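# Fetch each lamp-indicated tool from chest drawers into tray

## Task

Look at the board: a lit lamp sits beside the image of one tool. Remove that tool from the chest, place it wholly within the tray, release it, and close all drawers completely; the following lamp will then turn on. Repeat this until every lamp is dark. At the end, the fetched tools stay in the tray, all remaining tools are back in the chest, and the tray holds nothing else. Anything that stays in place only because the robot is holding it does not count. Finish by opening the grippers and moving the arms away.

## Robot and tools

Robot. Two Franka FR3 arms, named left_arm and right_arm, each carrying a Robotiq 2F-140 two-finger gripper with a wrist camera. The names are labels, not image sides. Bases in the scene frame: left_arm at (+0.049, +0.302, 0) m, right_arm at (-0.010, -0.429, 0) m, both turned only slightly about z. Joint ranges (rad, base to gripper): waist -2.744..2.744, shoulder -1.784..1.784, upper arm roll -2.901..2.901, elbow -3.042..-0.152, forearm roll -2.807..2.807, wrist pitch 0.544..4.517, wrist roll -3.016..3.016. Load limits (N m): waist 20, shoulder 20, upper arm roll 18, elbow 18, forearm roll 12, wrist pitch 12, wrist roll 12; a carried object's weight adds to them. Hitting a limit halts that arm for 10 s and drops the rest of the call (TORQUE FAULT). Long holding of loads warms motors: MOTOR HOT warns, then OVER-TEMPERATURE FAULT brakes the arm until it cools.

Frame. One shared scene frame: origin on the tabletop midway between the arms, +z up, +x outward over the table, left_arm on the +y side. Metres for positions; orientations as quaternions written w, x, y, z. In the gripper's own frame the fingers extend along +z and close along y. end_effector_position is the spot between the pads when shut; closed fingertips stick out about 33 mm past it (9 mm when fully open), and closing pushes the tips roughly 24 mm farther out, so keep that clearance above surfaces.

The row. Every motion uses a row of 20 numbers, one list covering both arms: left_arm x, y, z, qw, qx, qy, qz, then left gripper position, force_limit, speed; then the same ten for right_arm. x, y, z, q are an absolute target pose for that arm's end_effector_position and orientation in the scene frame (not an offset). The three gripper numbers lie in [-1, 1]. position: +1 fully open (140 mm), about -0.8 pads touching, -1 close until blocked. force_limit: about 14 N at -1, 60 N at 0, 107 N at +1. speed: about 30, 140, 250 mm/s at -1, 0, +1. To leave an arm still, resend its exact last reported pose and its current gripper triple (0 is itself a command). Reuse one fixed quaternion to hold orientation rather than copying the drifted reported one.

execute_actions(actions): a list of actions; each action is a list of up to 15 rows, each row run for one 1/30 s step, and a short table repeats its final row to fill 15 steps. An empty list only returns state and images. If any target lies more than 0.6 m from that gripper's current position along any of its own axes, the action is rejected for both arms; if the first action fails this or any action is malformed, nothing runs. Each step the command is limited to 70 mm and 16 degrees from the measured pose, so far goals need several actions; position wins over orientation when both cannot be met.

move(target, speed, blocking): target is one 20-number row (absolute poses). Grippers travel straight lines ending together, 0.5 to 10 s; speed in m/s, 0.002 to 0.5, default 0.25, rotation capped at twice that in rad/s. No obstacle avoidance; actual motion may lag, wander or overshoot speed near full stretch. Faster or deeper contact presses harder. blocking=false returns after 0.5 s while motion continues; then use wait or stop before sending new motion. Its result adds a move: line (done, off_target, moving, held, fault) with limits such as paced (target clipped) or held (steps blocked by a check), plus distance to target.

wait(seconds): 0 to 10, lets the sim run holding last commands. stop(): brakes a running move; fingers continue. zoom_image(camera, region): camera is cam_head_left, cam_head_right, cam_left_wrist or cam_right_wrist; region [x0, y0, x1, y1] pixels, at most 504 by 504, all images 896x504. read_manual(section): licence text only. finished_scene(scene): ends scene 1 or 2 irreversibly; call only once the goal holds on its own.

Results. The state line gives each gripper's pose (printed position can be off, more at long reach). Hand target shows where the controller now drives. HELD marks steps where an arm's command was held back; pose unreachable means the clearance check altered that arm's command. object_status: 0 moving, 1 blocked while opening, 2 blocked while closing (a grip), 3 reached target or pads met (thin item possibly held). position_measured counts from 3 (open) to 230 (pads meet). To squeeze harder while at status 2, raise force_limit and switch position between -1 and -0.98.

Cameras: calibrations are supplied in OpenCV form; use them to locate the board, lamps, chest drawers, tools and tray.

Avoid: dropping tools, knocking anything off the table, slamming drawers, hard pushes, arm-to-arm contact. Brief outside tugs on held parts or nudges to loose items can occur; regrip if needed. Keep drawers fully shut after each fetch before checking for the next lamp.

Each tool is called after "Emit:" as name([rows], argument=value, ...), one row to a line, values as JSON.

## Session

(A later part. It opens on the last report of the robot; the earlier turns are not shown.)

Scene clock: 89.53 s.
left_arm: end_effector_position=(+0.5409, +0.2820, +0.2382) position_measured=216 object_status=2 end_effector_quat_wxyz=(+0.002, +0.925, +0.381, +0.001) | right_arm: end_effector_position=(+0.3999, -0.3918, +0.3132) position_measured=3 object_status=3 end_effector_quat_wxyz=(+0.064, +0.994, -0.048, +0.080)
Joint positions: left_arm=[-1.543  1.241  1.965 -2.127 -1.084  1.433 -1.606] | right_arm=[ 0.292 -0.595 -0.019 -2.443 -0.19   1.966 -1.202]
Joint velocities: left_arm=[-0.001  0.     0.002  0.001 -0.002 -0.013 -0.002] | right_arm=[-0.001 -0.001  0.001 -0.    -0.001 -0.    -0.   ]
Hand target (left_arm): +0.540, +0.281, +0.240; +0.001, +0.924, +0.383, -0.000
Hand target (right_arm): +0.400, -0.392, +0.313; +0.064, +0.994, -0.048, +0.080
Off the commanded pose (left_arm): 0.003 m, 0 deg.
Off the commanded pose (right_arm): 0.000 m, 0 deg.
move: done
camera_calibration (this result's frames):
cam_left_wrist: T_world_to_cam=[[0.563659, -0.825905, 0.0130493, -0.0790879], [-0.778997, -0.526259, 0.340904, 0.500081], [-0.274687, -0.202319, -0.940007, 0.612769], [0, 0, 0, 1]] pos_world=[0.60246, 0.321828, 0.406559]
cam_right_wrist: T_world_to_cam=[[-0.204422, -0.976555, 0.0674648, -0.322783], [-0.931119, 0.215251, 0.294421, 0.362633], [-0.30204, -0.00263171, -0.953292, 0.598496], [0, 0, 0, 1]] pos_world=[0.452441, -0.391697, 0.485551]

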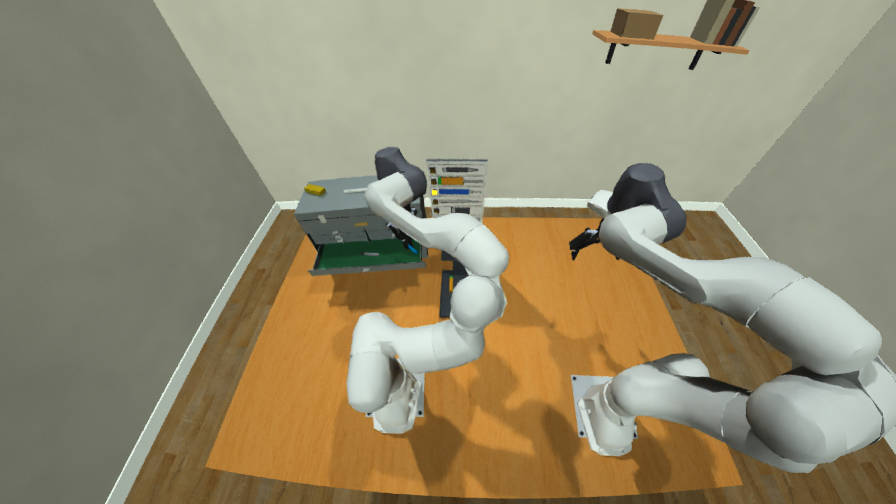

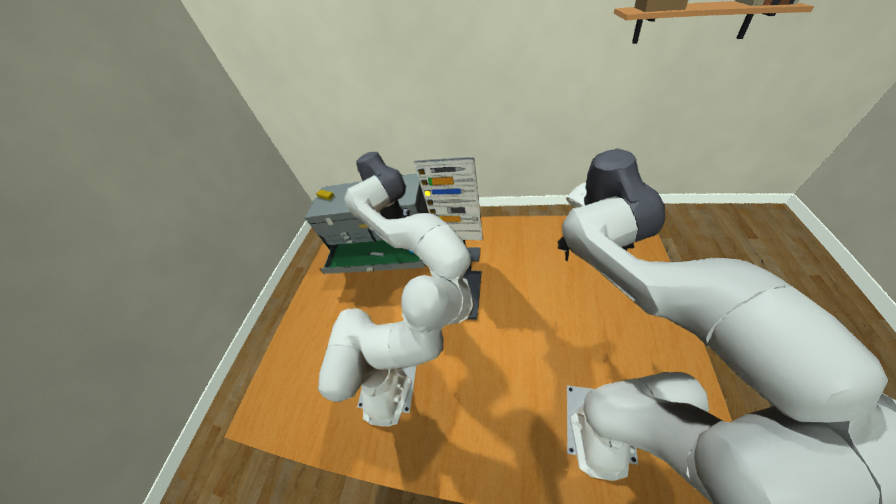

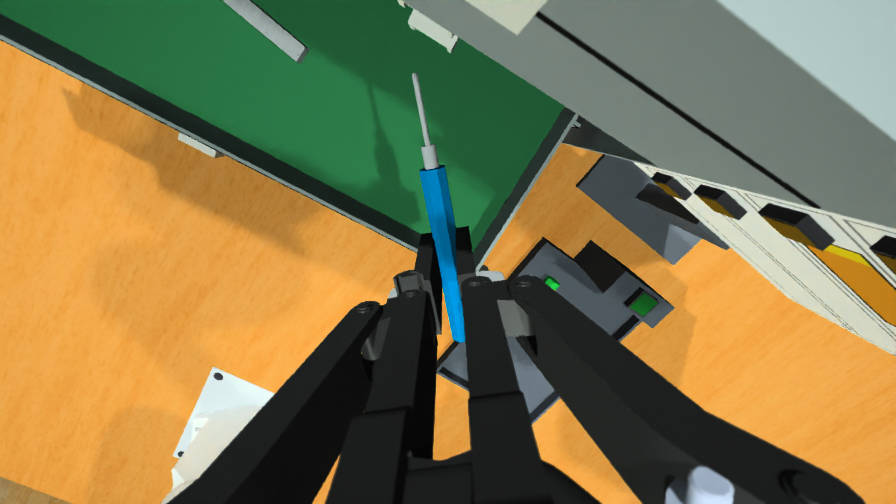

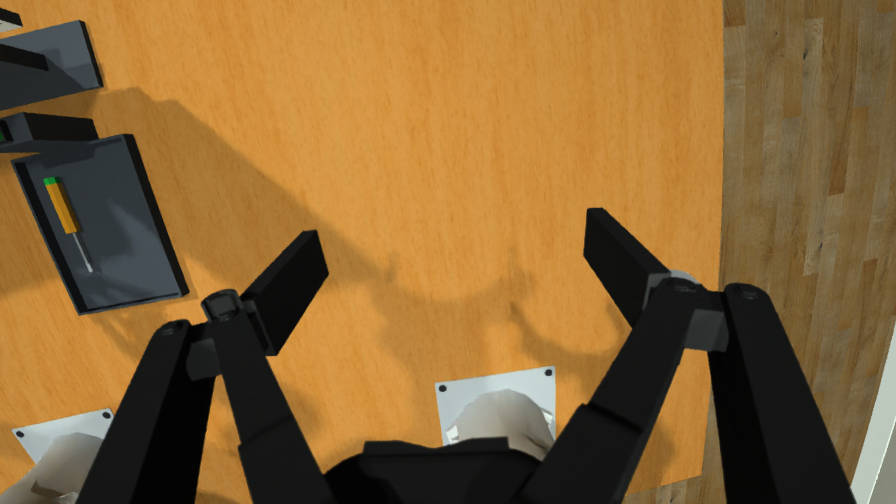

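Tip extends +x ~0.09, butt −0.05; place at x=0.45.

Emit:
move(target=[0.45,0.062,0.2,0,1,0,0,-1,0,0,0.4,-0.392,0.313,0.064,0.994,-0.048,0.08,1,0,0], speed=0.15)

Emit:
move(target=[0.45,0.062,0.05,0,1,0,0,-1,0,0,0.4,-0.392,0.313,0.064,0.994,-0.048,0.08,1,0,0], speed=0.08)

Emit:
move(target=[0.45,0.062,0.05,0,1,0,0,-0.4,0,0,0.4,-0.392,0.313,0.064,0.994,-0.048,0.08,1,0,0], speed=0.08)

Emit:
move(target=[0.45,0.062,0.22,0,1,0,0,-0.4,0,0,0.4,-0.392,0.313,0.064,0.994,-0.048,0.08,1,0,0], speed=0.1)

Emit:
move(target=[0.43,0.468,0.2,0,0.966,0,0.259,0.2,0.5,0,0.4,-0.392,0.313,0.064,0.994,-0.048,0.08,1,0,0], speed=0.2)

Emit:
move(target=[0.452,0.468,0.127,0,0.966,0,0.259,0.2,0.5,0,0.4,-0.392,0.313,0.064,0.994,-0.048,0.08,1,0,0], speed=0.06)

Emit:
move(target=[0.452,0.468,0.127,0,0.966,0,0.259,-1,0.5,0,0.4,-0.392,0.313,0.064,0.994,-0.048,0.08,1,0,0], speed=0.06)

Scene clock: 92.87 s.
left_arm: end_effector_position=(+0.4473, +0.0640, +0.1997) position_measured=216 object_status=2 end_effector_quat_wxyz=(+0.000, +1.000, +0.009, -0.003) | right_arm: end_effector_position=(+0.3999, -0.3918, +0.3132) position_measured=3 object_status=3 end_effector_quat_wxyz=(+0.064, +0.994, -0.048, +0.080)
Joint positions: left_arm=[-2.127  1.267  1.934 -2.267 -1.105  1.496 -1.314] | right_arm=[ 0.292 -0.595 -0.019 -2.443 -0.19   1.966 -1.202]
Joint velocities: left_arm=[-0.001 -0.003  0.002  0.    -0.003  0.008  0.029] | right_arm=[-0.     0.001  0.    -0.001 -0.001  0.001  0.   ]
Hand target (left_arm): +0.448, +0.062, +0.199; +0.002, +1.000, -0.000, -0.001
Hand target (right_arm): +0.400, -0.392, +0.313; +0.064, +0.994, -0.048, +0.080
Off the commanded pose (left_arm): 0.003 m, 1 deg.
Off the commanded pose (right_arm): 0.000 m, 0 deg.
move: done
camera_calibration (this result's frames):
cam_left_wrist: T_world_to_cam=[[-0.163931, -0.986411, 0.0109522, 0.130255], [-0.924497, 0.157496, 0.347133, 0.345609], [-0.344141, 0.0467806, -0.937752, 0.521466], [0, 0, 0, 1]] pos_world=[0.520324, 0.0496586, 0.367607]
cam_right_wrist: T_world_to_cam=[[-0.204422, -0.976555, 0.0674648, -0.322783], [-0.931119, 0.215251, 0.294421, 0.362633], [-0.30204, -0.00263177, -0.953292, 0.598496], [0, 0, 0, 1]] pos_world=[0.452441, -0.391697, 0.485551]

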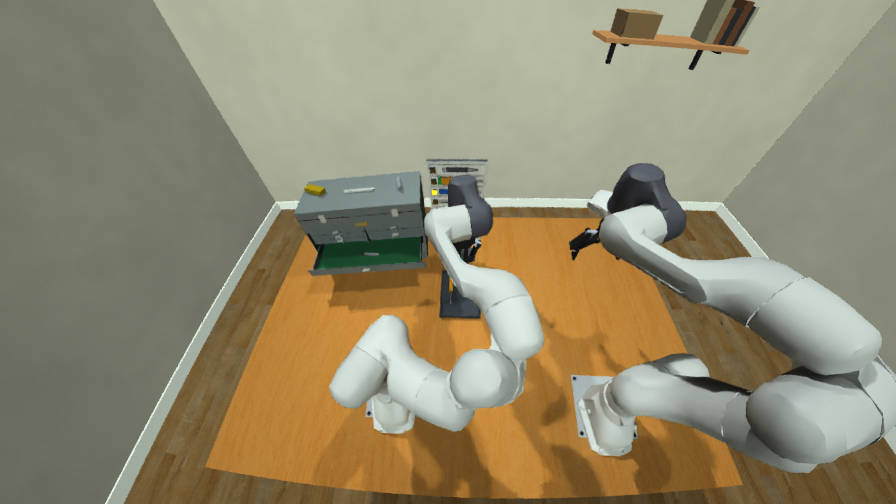

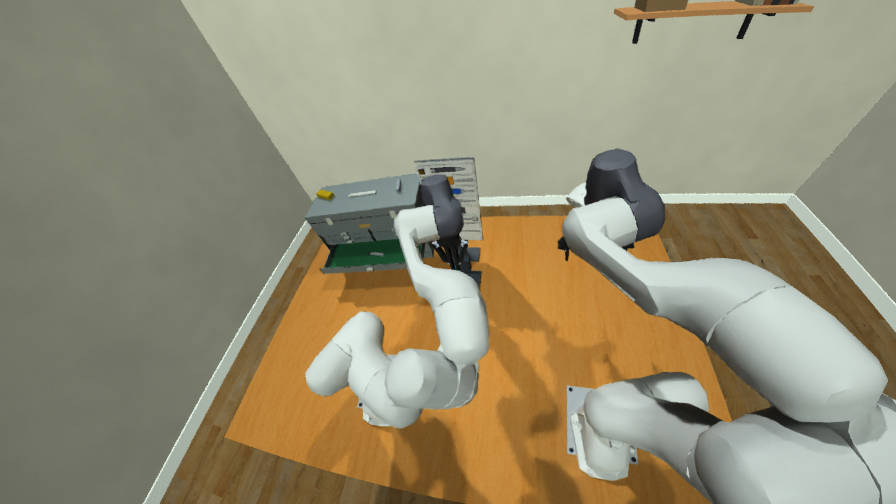

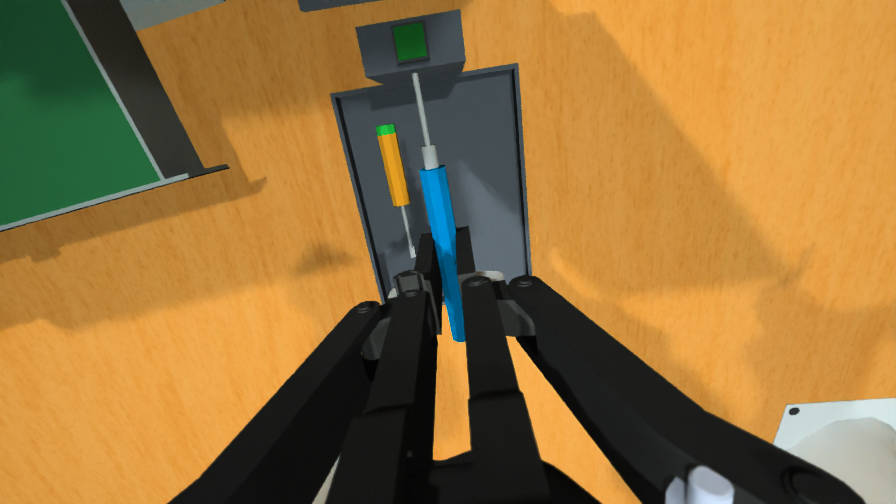

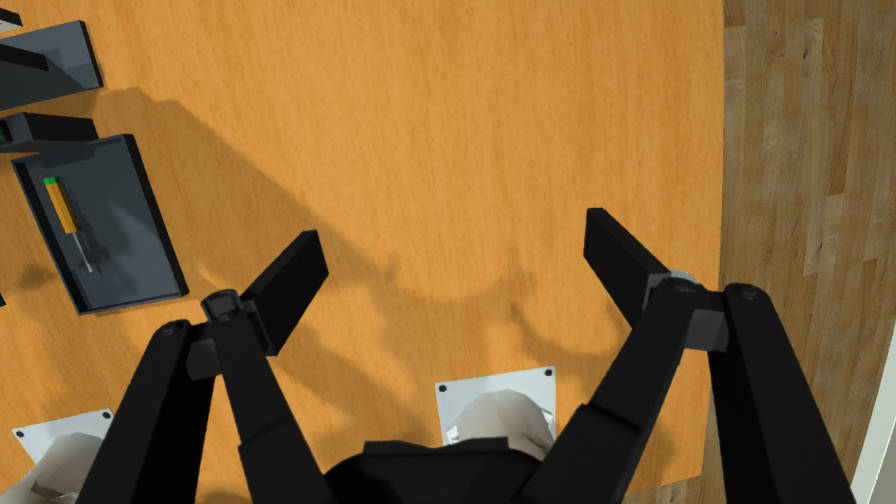

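Scene clock: 95.20 s.
left_arm: end_effector_position=(+0.4474, +0.0594, +0.0513) position_measured=216 object_status=2 end_effector_quat_wxyz=(-0.001, +1.000, +0.002, -0.002) | right_arm: end_effector_position=(+0.3999, -0.3918, +0.3132) position_measured=3 object_status=3 end_effector_quat_wxyz=(+0.064, +0.994, -0.048, +0.080)
Joint positions: left_arm=[-2.127  1.357  1.614 -2.381 -1.388  1.693 -1.264] | right_arm=[ 0.292 -0.595 -0.019 -2.443 -0.19   1.966 -1.202]
Joint velocities: left_arm=[-0.001  0.001 -0.002  0.001 -0.004  0.012  0.008] | right_arm=[ 0.001 -0.001  0.001 -0.002  0.    -0.     0.002]
Hand target (left_arm): +0.449, +0.061, +0.051; -0.001, +1.000, -0.000, +0.000
Hand target (right_arm): +0.400, -0.392, +0.313; +0.064, +0.994, -0.048, +0.080
Off the commanded pose (left_arm): 0.004 m, 0 deg.
Off the commanded pose (right_arm): 0.000 m, 0 deg.
move: off_target (left_arm)
camera_calibration (this result's frames):
cam_left_wrist: T_world_to_cam=[[-0.178404, -0.983929, 0.00740425, 0.133895], [-0.922655, 0.169899, 0.346182, 0.396478], [-0.341877, 0.0549289, -0.938138, 0.381049], [0, 0, 0, 1]] pos_world=[0.519972, 0.043451, 0.219232]
cam_right_wrist: T_world_to_cam=[[-0.204422, -0.976555, 0.0674649, -0.322783], [-0.931119, 0.215251, 0.294421, 0.362633], [-0.30204, -0.00263177, -0.953292, 0.598496], [0, 0, 0, 1]] pos_world=[0.452441, -0.391697, 0.485551]

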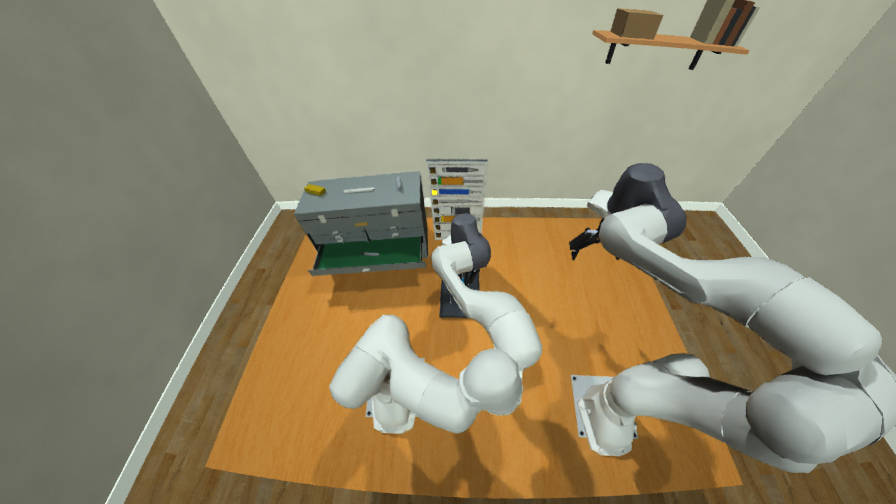

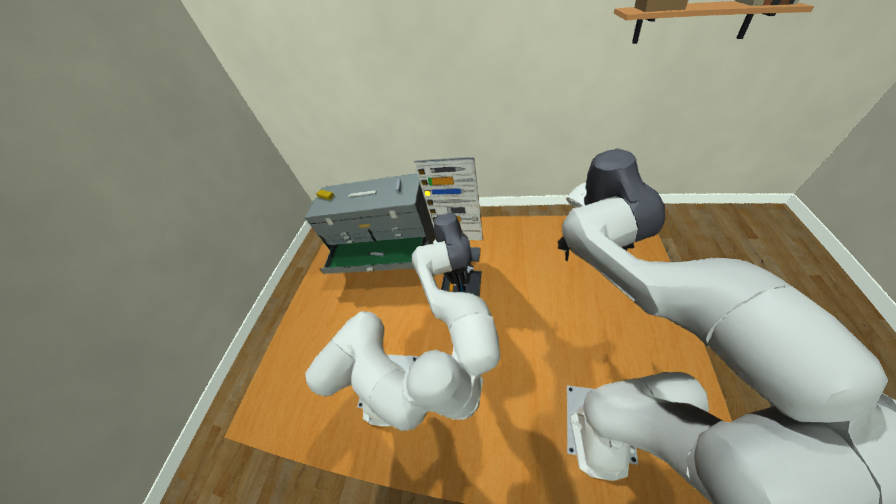

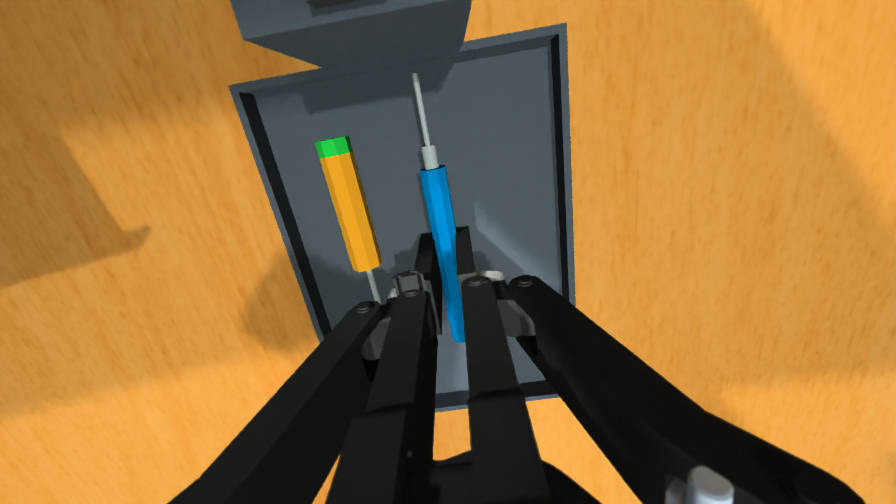

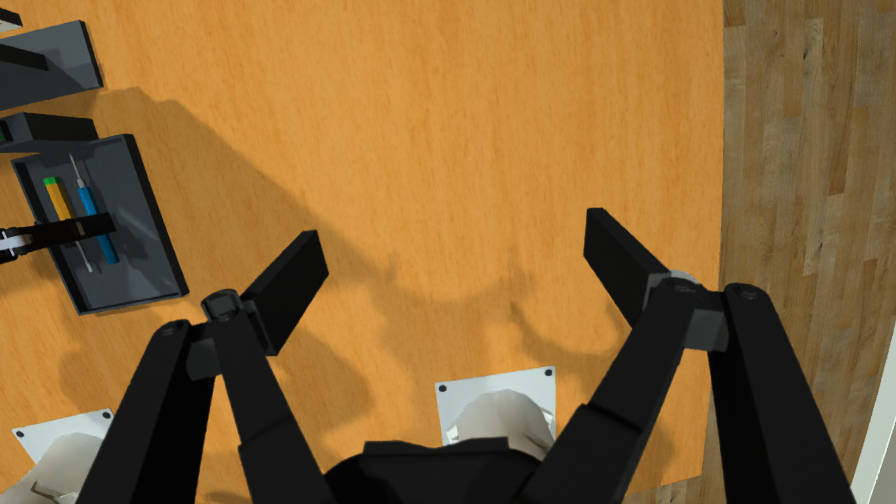

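Scene clock: 95.90 s.
left_arm: end_effector_position=(+0.4489, +0.0609, +0.0510) position_measured=179 object_status=3 end_effector_quat_wxyz=(-0.001, +1.000, +0.002, -0.001) | right_arm: end_effector_position=(+0.3999, -0.3918, +0.3132) position_measured=3 object_status=3 end_effector_quat_wxyz=(+0.064, +0.994, -0.048, +0.080)
Joint positions: left_arm=[-2.123  1.357  1.613 -2.382 -1.39   1.696 -1.26 ] | right_arm=[ 0.292 -0.595 -0.019 -2.443 -0.19   1.966 -1.202]
Joint velocities: left_arm=[-0.     0.001 -0.002 -0.     0.     0.003  0.005] | right_arm=[-0.     0.    -0.     0.001  0.001  0.    -0.   ]
Hand target (left_arm): +0.450, +0.062, +0.050; -0.000, +1.000, +0.000, -0.000
Hand target (right_arm): +0.400, -0.392, +0.313; +0.064, +0.994, -0.048, +0.080
Off the commanded pose (left_arm): 0.002 m, 0 deg.
Off the commanded pose (right_arm): 0.000 m, 0 deg.
move: done
camera_calibration (this result's frames):
cam_left_wrist: T_world_to_cam=[[-0.178545, -0.983904, 0.0074301, 0.135696], [-0.92329, 0.170146, 0.344363, 0.398062], [-0.340084, 0.0546242, -0.938807, 0.380425], [0, 0, 0, 1]] pos_world=[0.521131, 0.0450028, 0.219059]
cam_right_wrist: T_world_to_cam=[[-0.204422, -0.976555, 0.0674648, -0.322783], [-0.931119, 0.215251, 0.294421, 0.362633], [-0.30204, -0.00263171, -0.953292, 0.598496], [0, 0, 0, 1]] pos_world=[0.452441, -0.391697, 0.485551]

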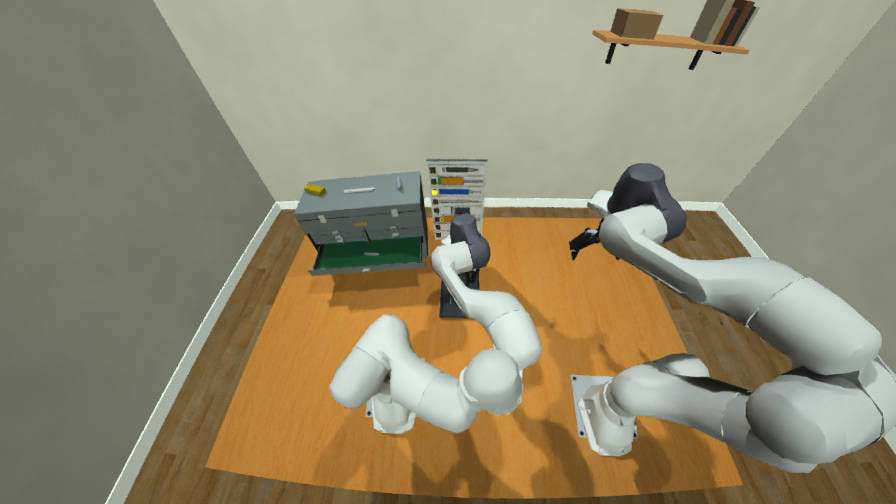

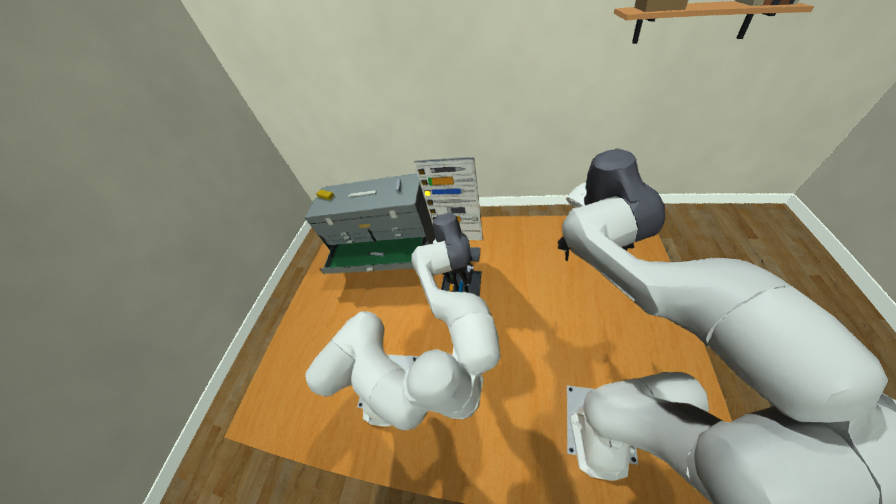

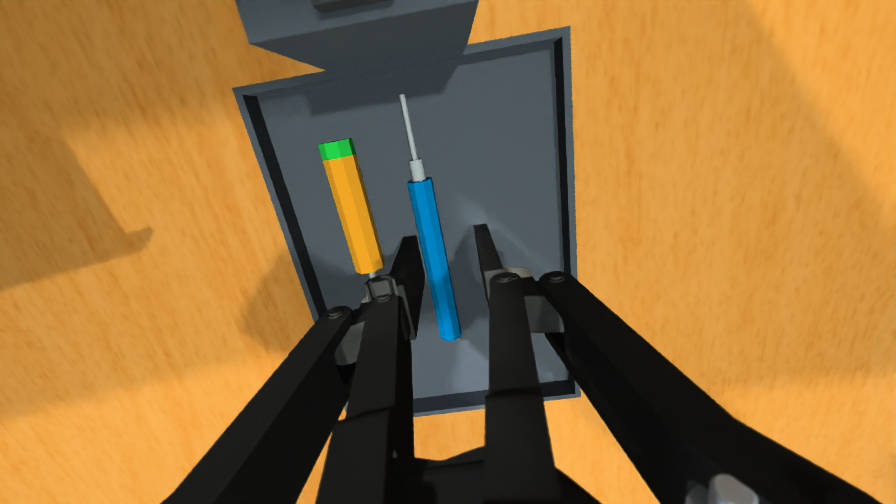

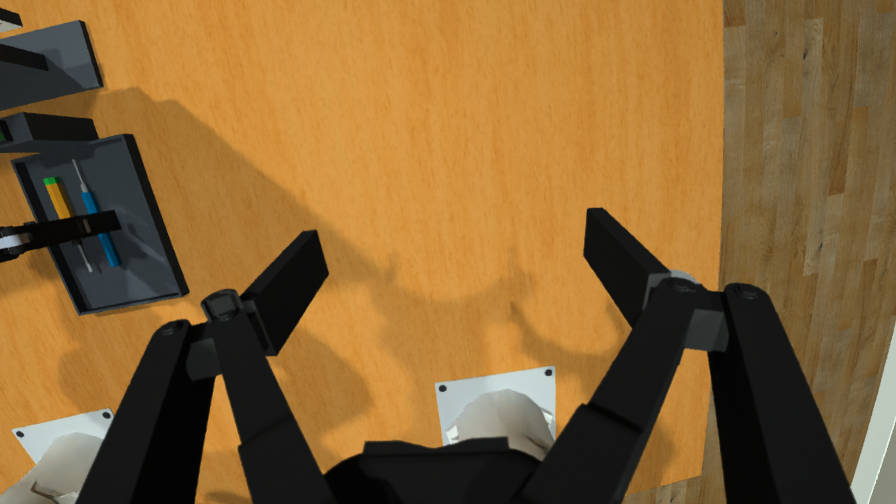

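Scene clock: 98.07 s.
left_arm: end_effector_position=(+0.4513, +0.0619, +0.2184) position_measured=179 object_status=3 end_effector_quat_wxyz=(+0.002, +1.000, -0.004, +0.002) | right_arm: end_effector_position=(+0.3999, -0.3918, +0.3132) position_measured=3 object_status=3 end_effector_quat_wxyz=(+0.064, +0.994, -0.048, +0.080)
Joint positions: left_arm=[-2.119  1.251  1.964 -2.235 -1.081  1.481 -1.296] | right_arm=[ 0.292 -0.595 -0.019 -2.443 -0.19   1.966 -1.202]
Joint velocities: left_arm=[ 0.002 -0.001  0.     0.002  0.002 -0.012 -0.004] | right_arm=[-0.001  0.001 -0.    -0.001 -0.002  0.    -0.001]
Hand target (left_arm): +0.451, +0.063, +0.219; +0.001, +1.000, +0.000, -0.000
Hand target (right_arm): +0.400, -0.392, +0.313; +0.064, +0.994, -0.048, +0.080
Off the commanded pose (left_arm): 0.002 m, 1 deg.
Off the commanded pose (right_arm): 0.000 m, 0 deg.
move: done
camera_calibration (this result's frames):
cam_left_wrist: T_world_to_cam=[[-0.190316, -0.98165, 0.0119943, 0.140066], [-0.922971, 0.183077, 0.338537, 0.342806], [-0.33452, 0.0533587, -0.940877, 0.536331], [0, 0, 0, 1]] pos_world=[0.52247, 0.0461183, 0.386889]
cam_right_wrist: T_world_to_cam=[[-0.204422, -0.976555, 0.0674648, -0.322783], [-0.931119, 0.215251, 0.294421, 0.362633], [-0.30204, -0.00263173, -0.953292, 0.598496], [0, 0, 0, 1]] pos_world=[0.452441, -0.391697, 0.485551]

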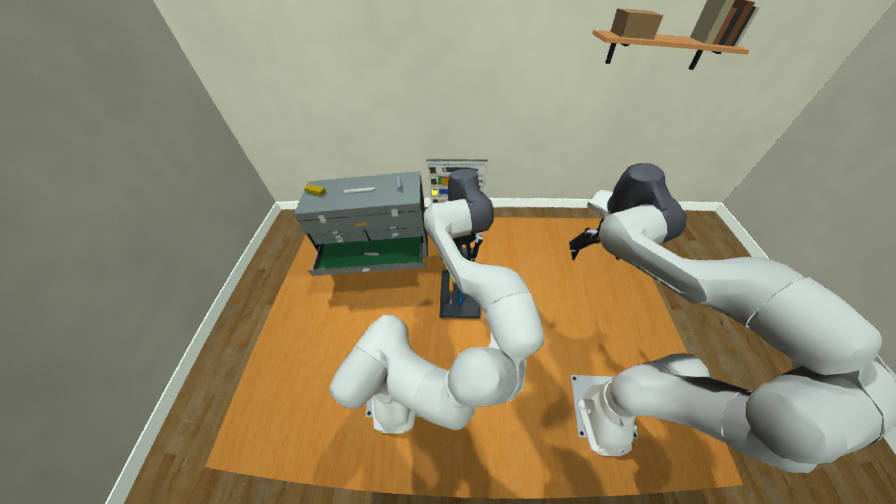

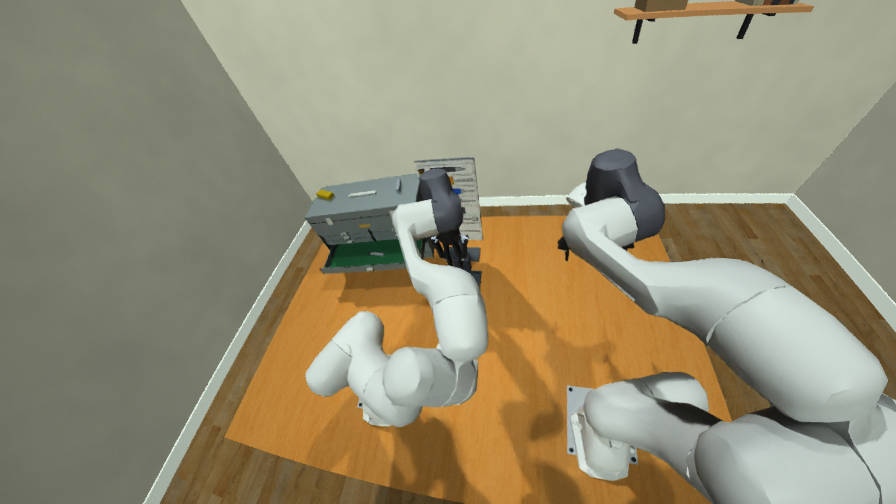

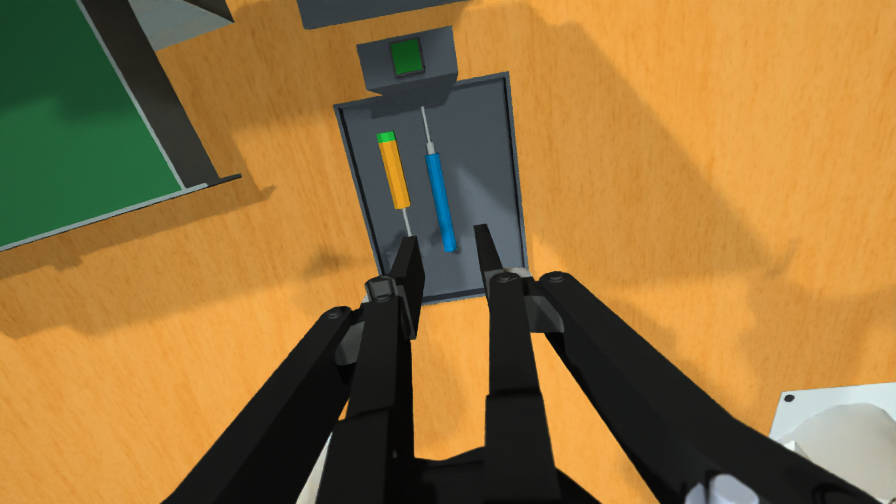

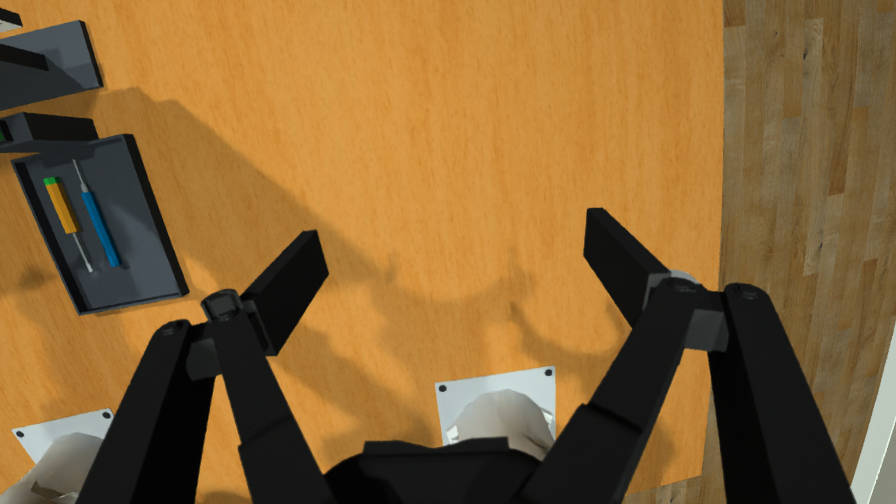

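Scene clock: 101.23 s.
left_arm: end_effector_position=(+0.4279, +0.4694, +0.1937) position_measured=104 object_status=3 end_effector_quat_wxyz=(+0.000, +0.968, +0.009, +0.250) | right_arm: end_effector_position=(+0.3999, -0.3918, +0.3132) position_measured=3 object_status=3 end_effector_quat_wxyz=(+0.064, +0.994, -0.048, +0.080)
Joint positions: left_arm=[-1.861  1.006  2.329 -2.888 -1.26   2.111 -0.198] | right_arm=[ 0.292 -0.595 -0.019 -2.443 -0.19   1.966 -1.202]
Joint velocities: left_arm=[ 0.     0.    -0.001  0.    -0.     0.001  0.03 ] | right_arm=[-0.001 -0.     0.     0.     0.001  0.     0.   ]
Hand target (left_arm): +0.430, +0.470, +0.195; -0.002, +0.967, +0.002, +0.253
Hand target (right_arm): +0.400, -0.392, +0.313; +0.064, +0.994, -0.048, +0.080
Off the commanded pose (left_arm): 0.007 m, 1 deg.
Off the commanded pose (right_arm): 0.000 m, 0 deg.
move: off_target (left_arm)
camera_calibration (this result's frames):
cam_left_wrist: T_world_to_cam=[[-0.146954, -0.986256, -0.0755282, 0.536481], [-0.976398, 0.156855, -0.148468, 0.384394], [0.158274, 0.0519277, -0.986029, 0.282111], [0, 0, 0, 1]] pos_world=[0.409508, 0.454164, 0.375759]
cam_right_wrist: T_world_to_cam=[[-0.204422, -0.976555, 0.0674648, -0.322783], [-0.931119, 0.215251, 0.294421, 0.362633], [-0.30204, -0.00263174, -0.953292, 0.598496], [0, 0, 0, 1]] pos_world=[0.452441, -0.391697, 0.485551]

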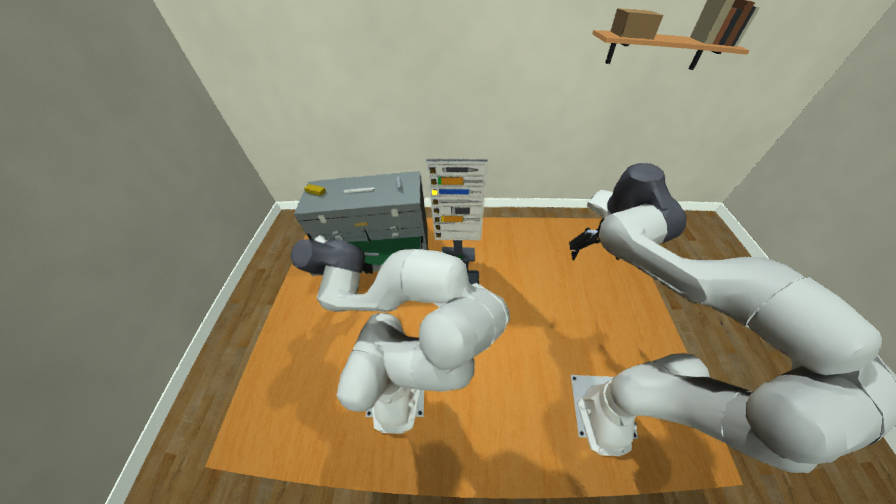

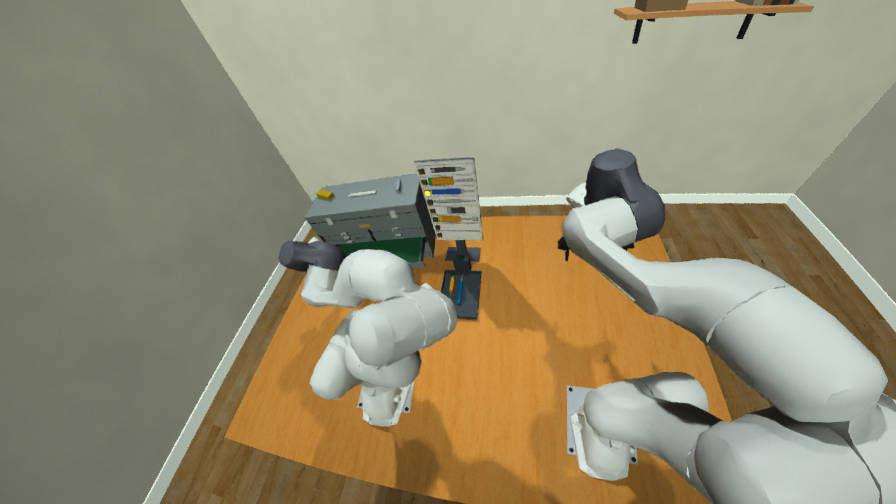

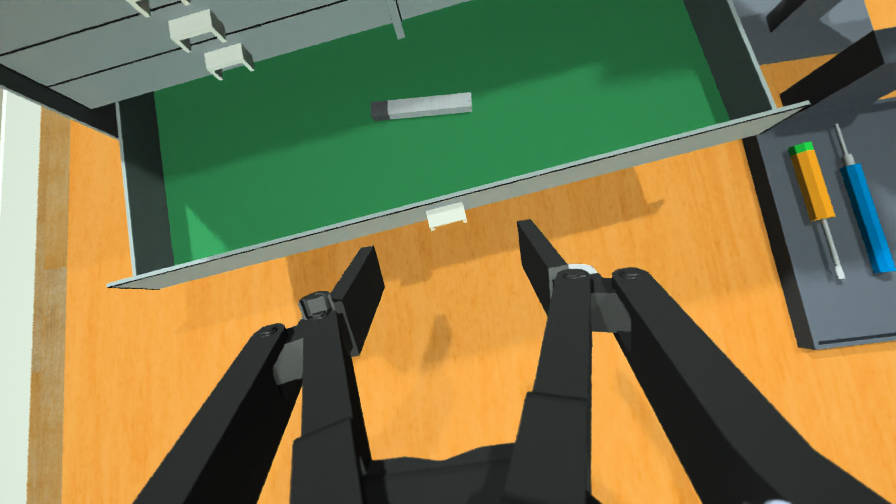

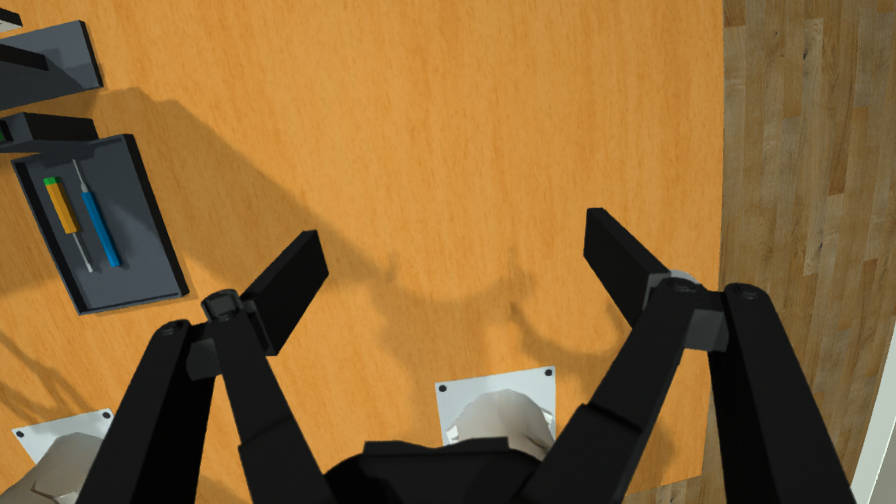

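Scene clock: 102.97 s.
left_arm: end_effector_position=(+0.4497, +0.4659, +0.1267) position_measured=104 object_status=3 end_effector_quat_wxyz=(+0.003, +0.967, +0.006, +0.256) | right_arm: end_effector_position=(+0.3999, -0.3918, +0.3132) position_measured=3 object_status=3 end_effector_quat_wxyz=(+0.064, +0.994, -0.048, +0.080)
Joint positions: left_arm=[-1.783  0.823  2.08  -2.883 -1.534  2.289 -0.032] | right_arm=[ 0.292 -0.595 -0.019 -2.443 -0.19   1.966 -1.202]
Joint velocities: left_arm=[ 0.002 -0.001 -0.001  0.    -0.008  0.006  0.039] | right_arm=[-0.     0.    -0.     0.001  0.     0.     0.001]
Hand target (left_arm): +0.451, +0.467, +0.127; -0.000, +0.966, +0.000, +0.258
Hand target (right_arm): +0.400, -0.392, +0.313; +0.064, +0.994, -0.048, +0.080
Off the commanded pose (left_arm): 0.003 m, 1 deg.
Off the commanded pose (right_arm): 0.000 m, 0 deg.
move: done
camera_calibration (this result's frames):
cam_left_wrist: T_world_to_cam=[[-0.152024, -0.985629, -0.0736438, 0.532893], [-0.973436, 0.162216, -0.161579, 0.394194], [0.171204, 0.0471236, -0.984108, 0.208966], [0, 0, 0, 1]] pos_world=[0.428959, 0.451443, 0.308583]
cam_right_wrist: T_world_to_cam=[[-0.204422, -0.976555, 0.0674648, -0.322783], [-0.931119, 0.215251, 0.294421, 0.362633], [-0.30204, -0.00263174, -0.953292, 0.598496], [0, 0, 0, 1]] pos_world=[0.452441, -0.391697, 0.485551]

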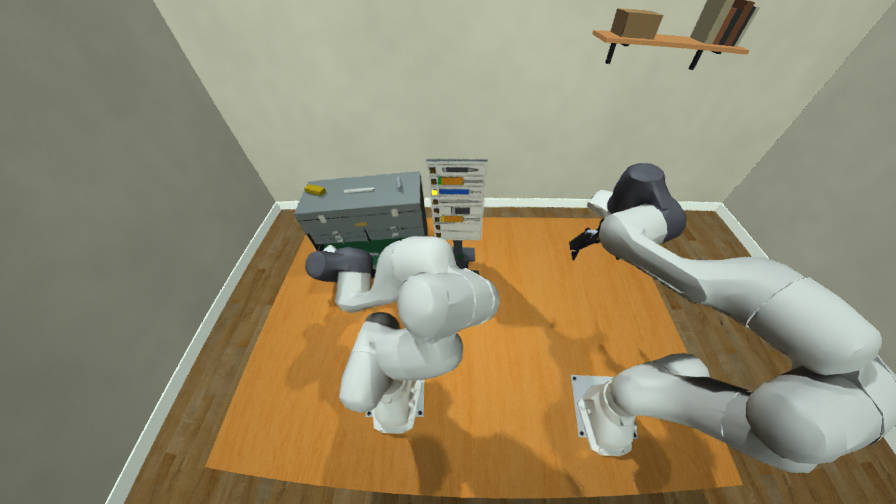

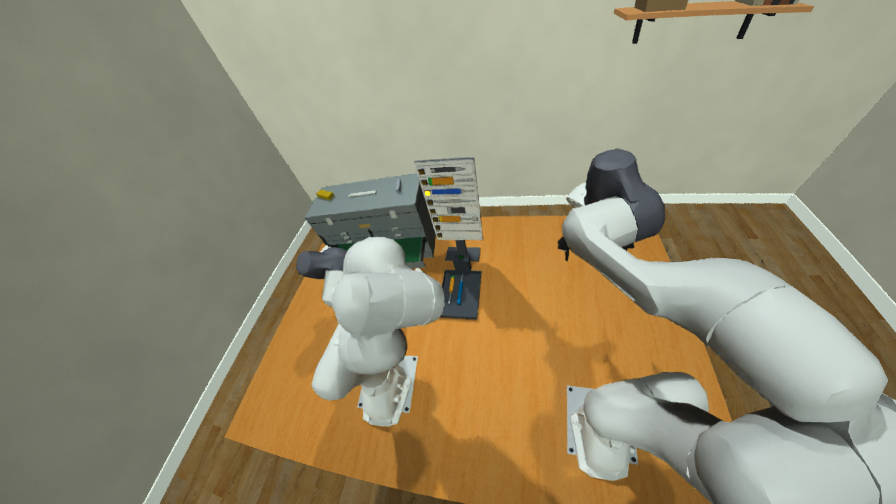

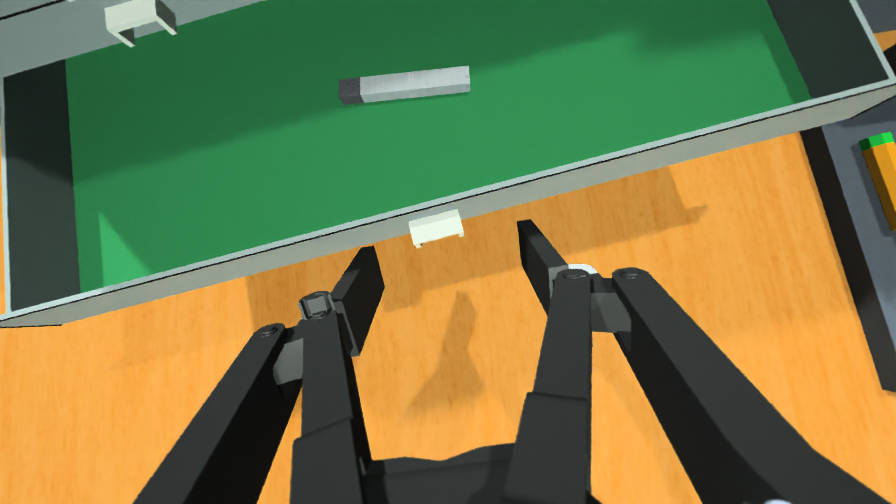

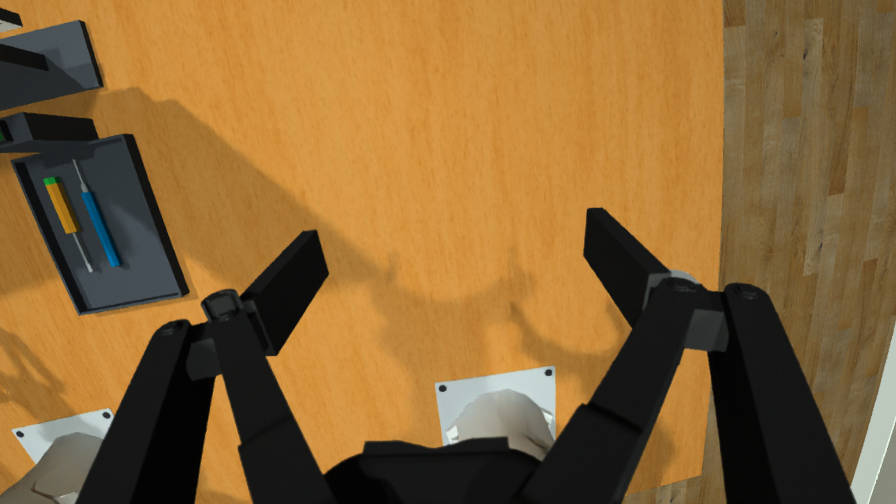

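Scene clock: 103.67 s.
left_arm: end_effector_position=(+0.4499, +0.4694, +0.1271) position_measured=197 object_status=2 end_effector_quat_wxyz=(-0.001, +0.966, +0.005, +0.257) | right_arm: end_effector_position=(+0.3999, -0.3918, +0.3132) position_measured=3 object_status=3 end_effector_quat_wxyz=(+0.064, +0.994, -0.048, +0.080)
Joint positions: left_arm=[-1.777  0.817  2.079 -2.881 -1.536  2.297 -0.02 ] | right_arm=[ 0.292 -0.595 -0.019 -2.443 -0.19   1.966 -1.202]
Joint velocities: left_arm=[-0.    -0.005 -0.001  0.001 -0.002  0.004  0.012] | right_arm=[ 0.001  0.     0.     0.001  0.001 -0.    -0.   ]
Hand target (left_arm): +0.452, +0.468, +0.127; +0.000, +0.966, +0.000, +0.259
Hand target (right_arm): +0.400, -0.392, +0.313; +0.064, +0.994, -0.048, +0.080
Off the commanded pose (left_arm): 0.002 m, 1 deg.
Off the commanded pose (right_arm): 0.000 m, 0 deg.
move: done
camera_calibration (this result's frames):
cam_left_wrist: T_world_to_cam=[[-0.152431, -0.984988, -0.0810087, 0.537195], [-0.972921, 0.163962, -0.162912, 0.393005], [0.173748, 0.0539823, -0.983309, 0.204685], [0, 0, 0, 1]] pos_world=[0.428684, 0.453643, 0.308811]
cam_right_wrist: T_world_to_cam=[[-0.204422, -0.976555, 0.0674649, -0.322783], [-0.931119, 0.215251, 0.294421, 0.362633], [-0.30204, -0.00263184, -0.953291, 0.598496], [0, 0, 0, 1]] pos_world=[0.452441, -0.391697, 0.485551]

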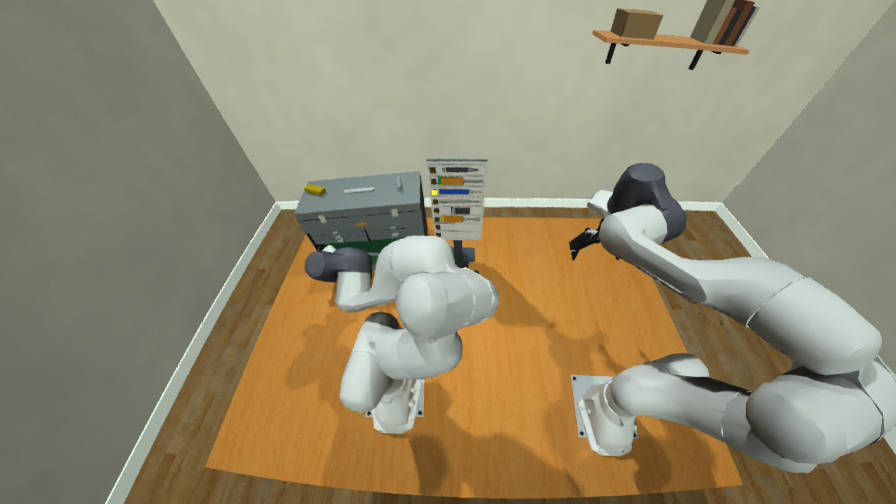

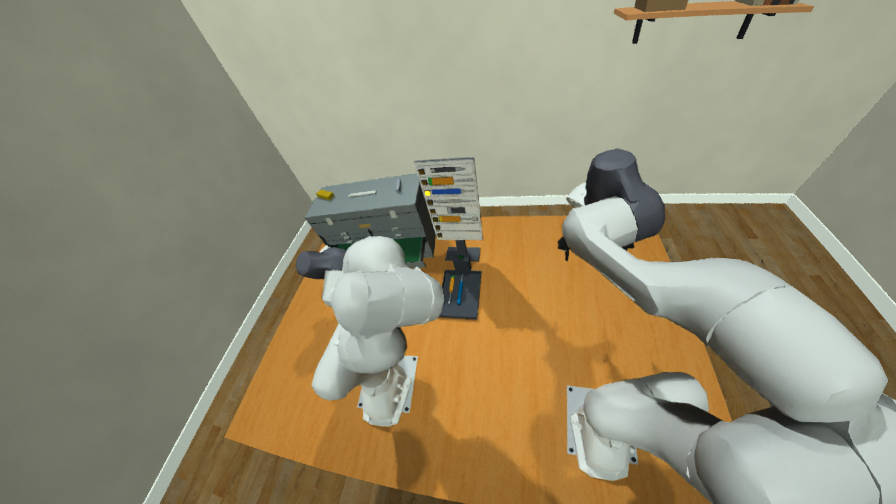

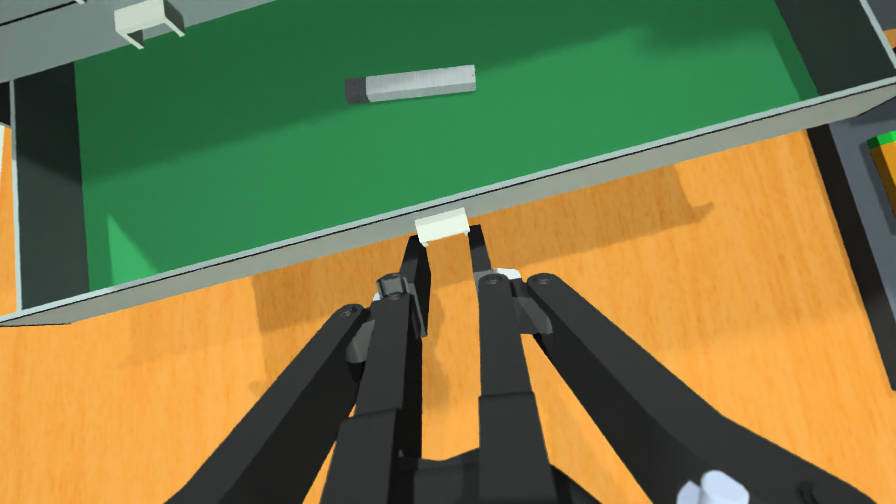

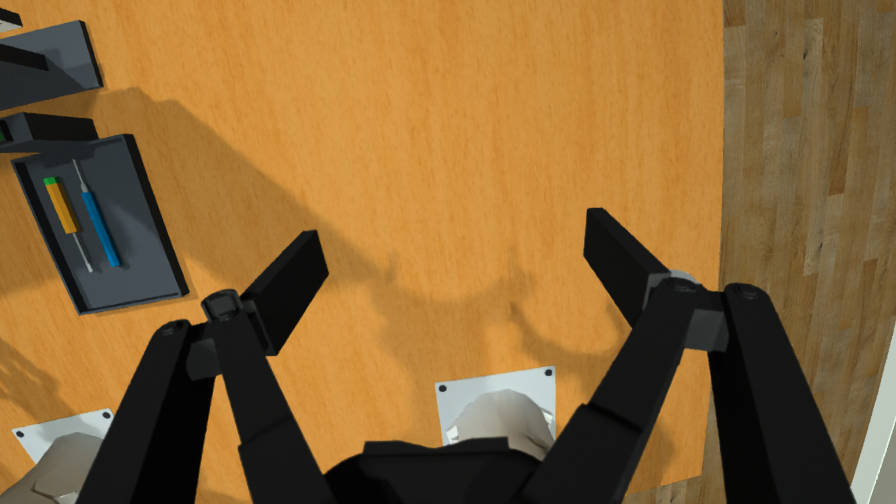

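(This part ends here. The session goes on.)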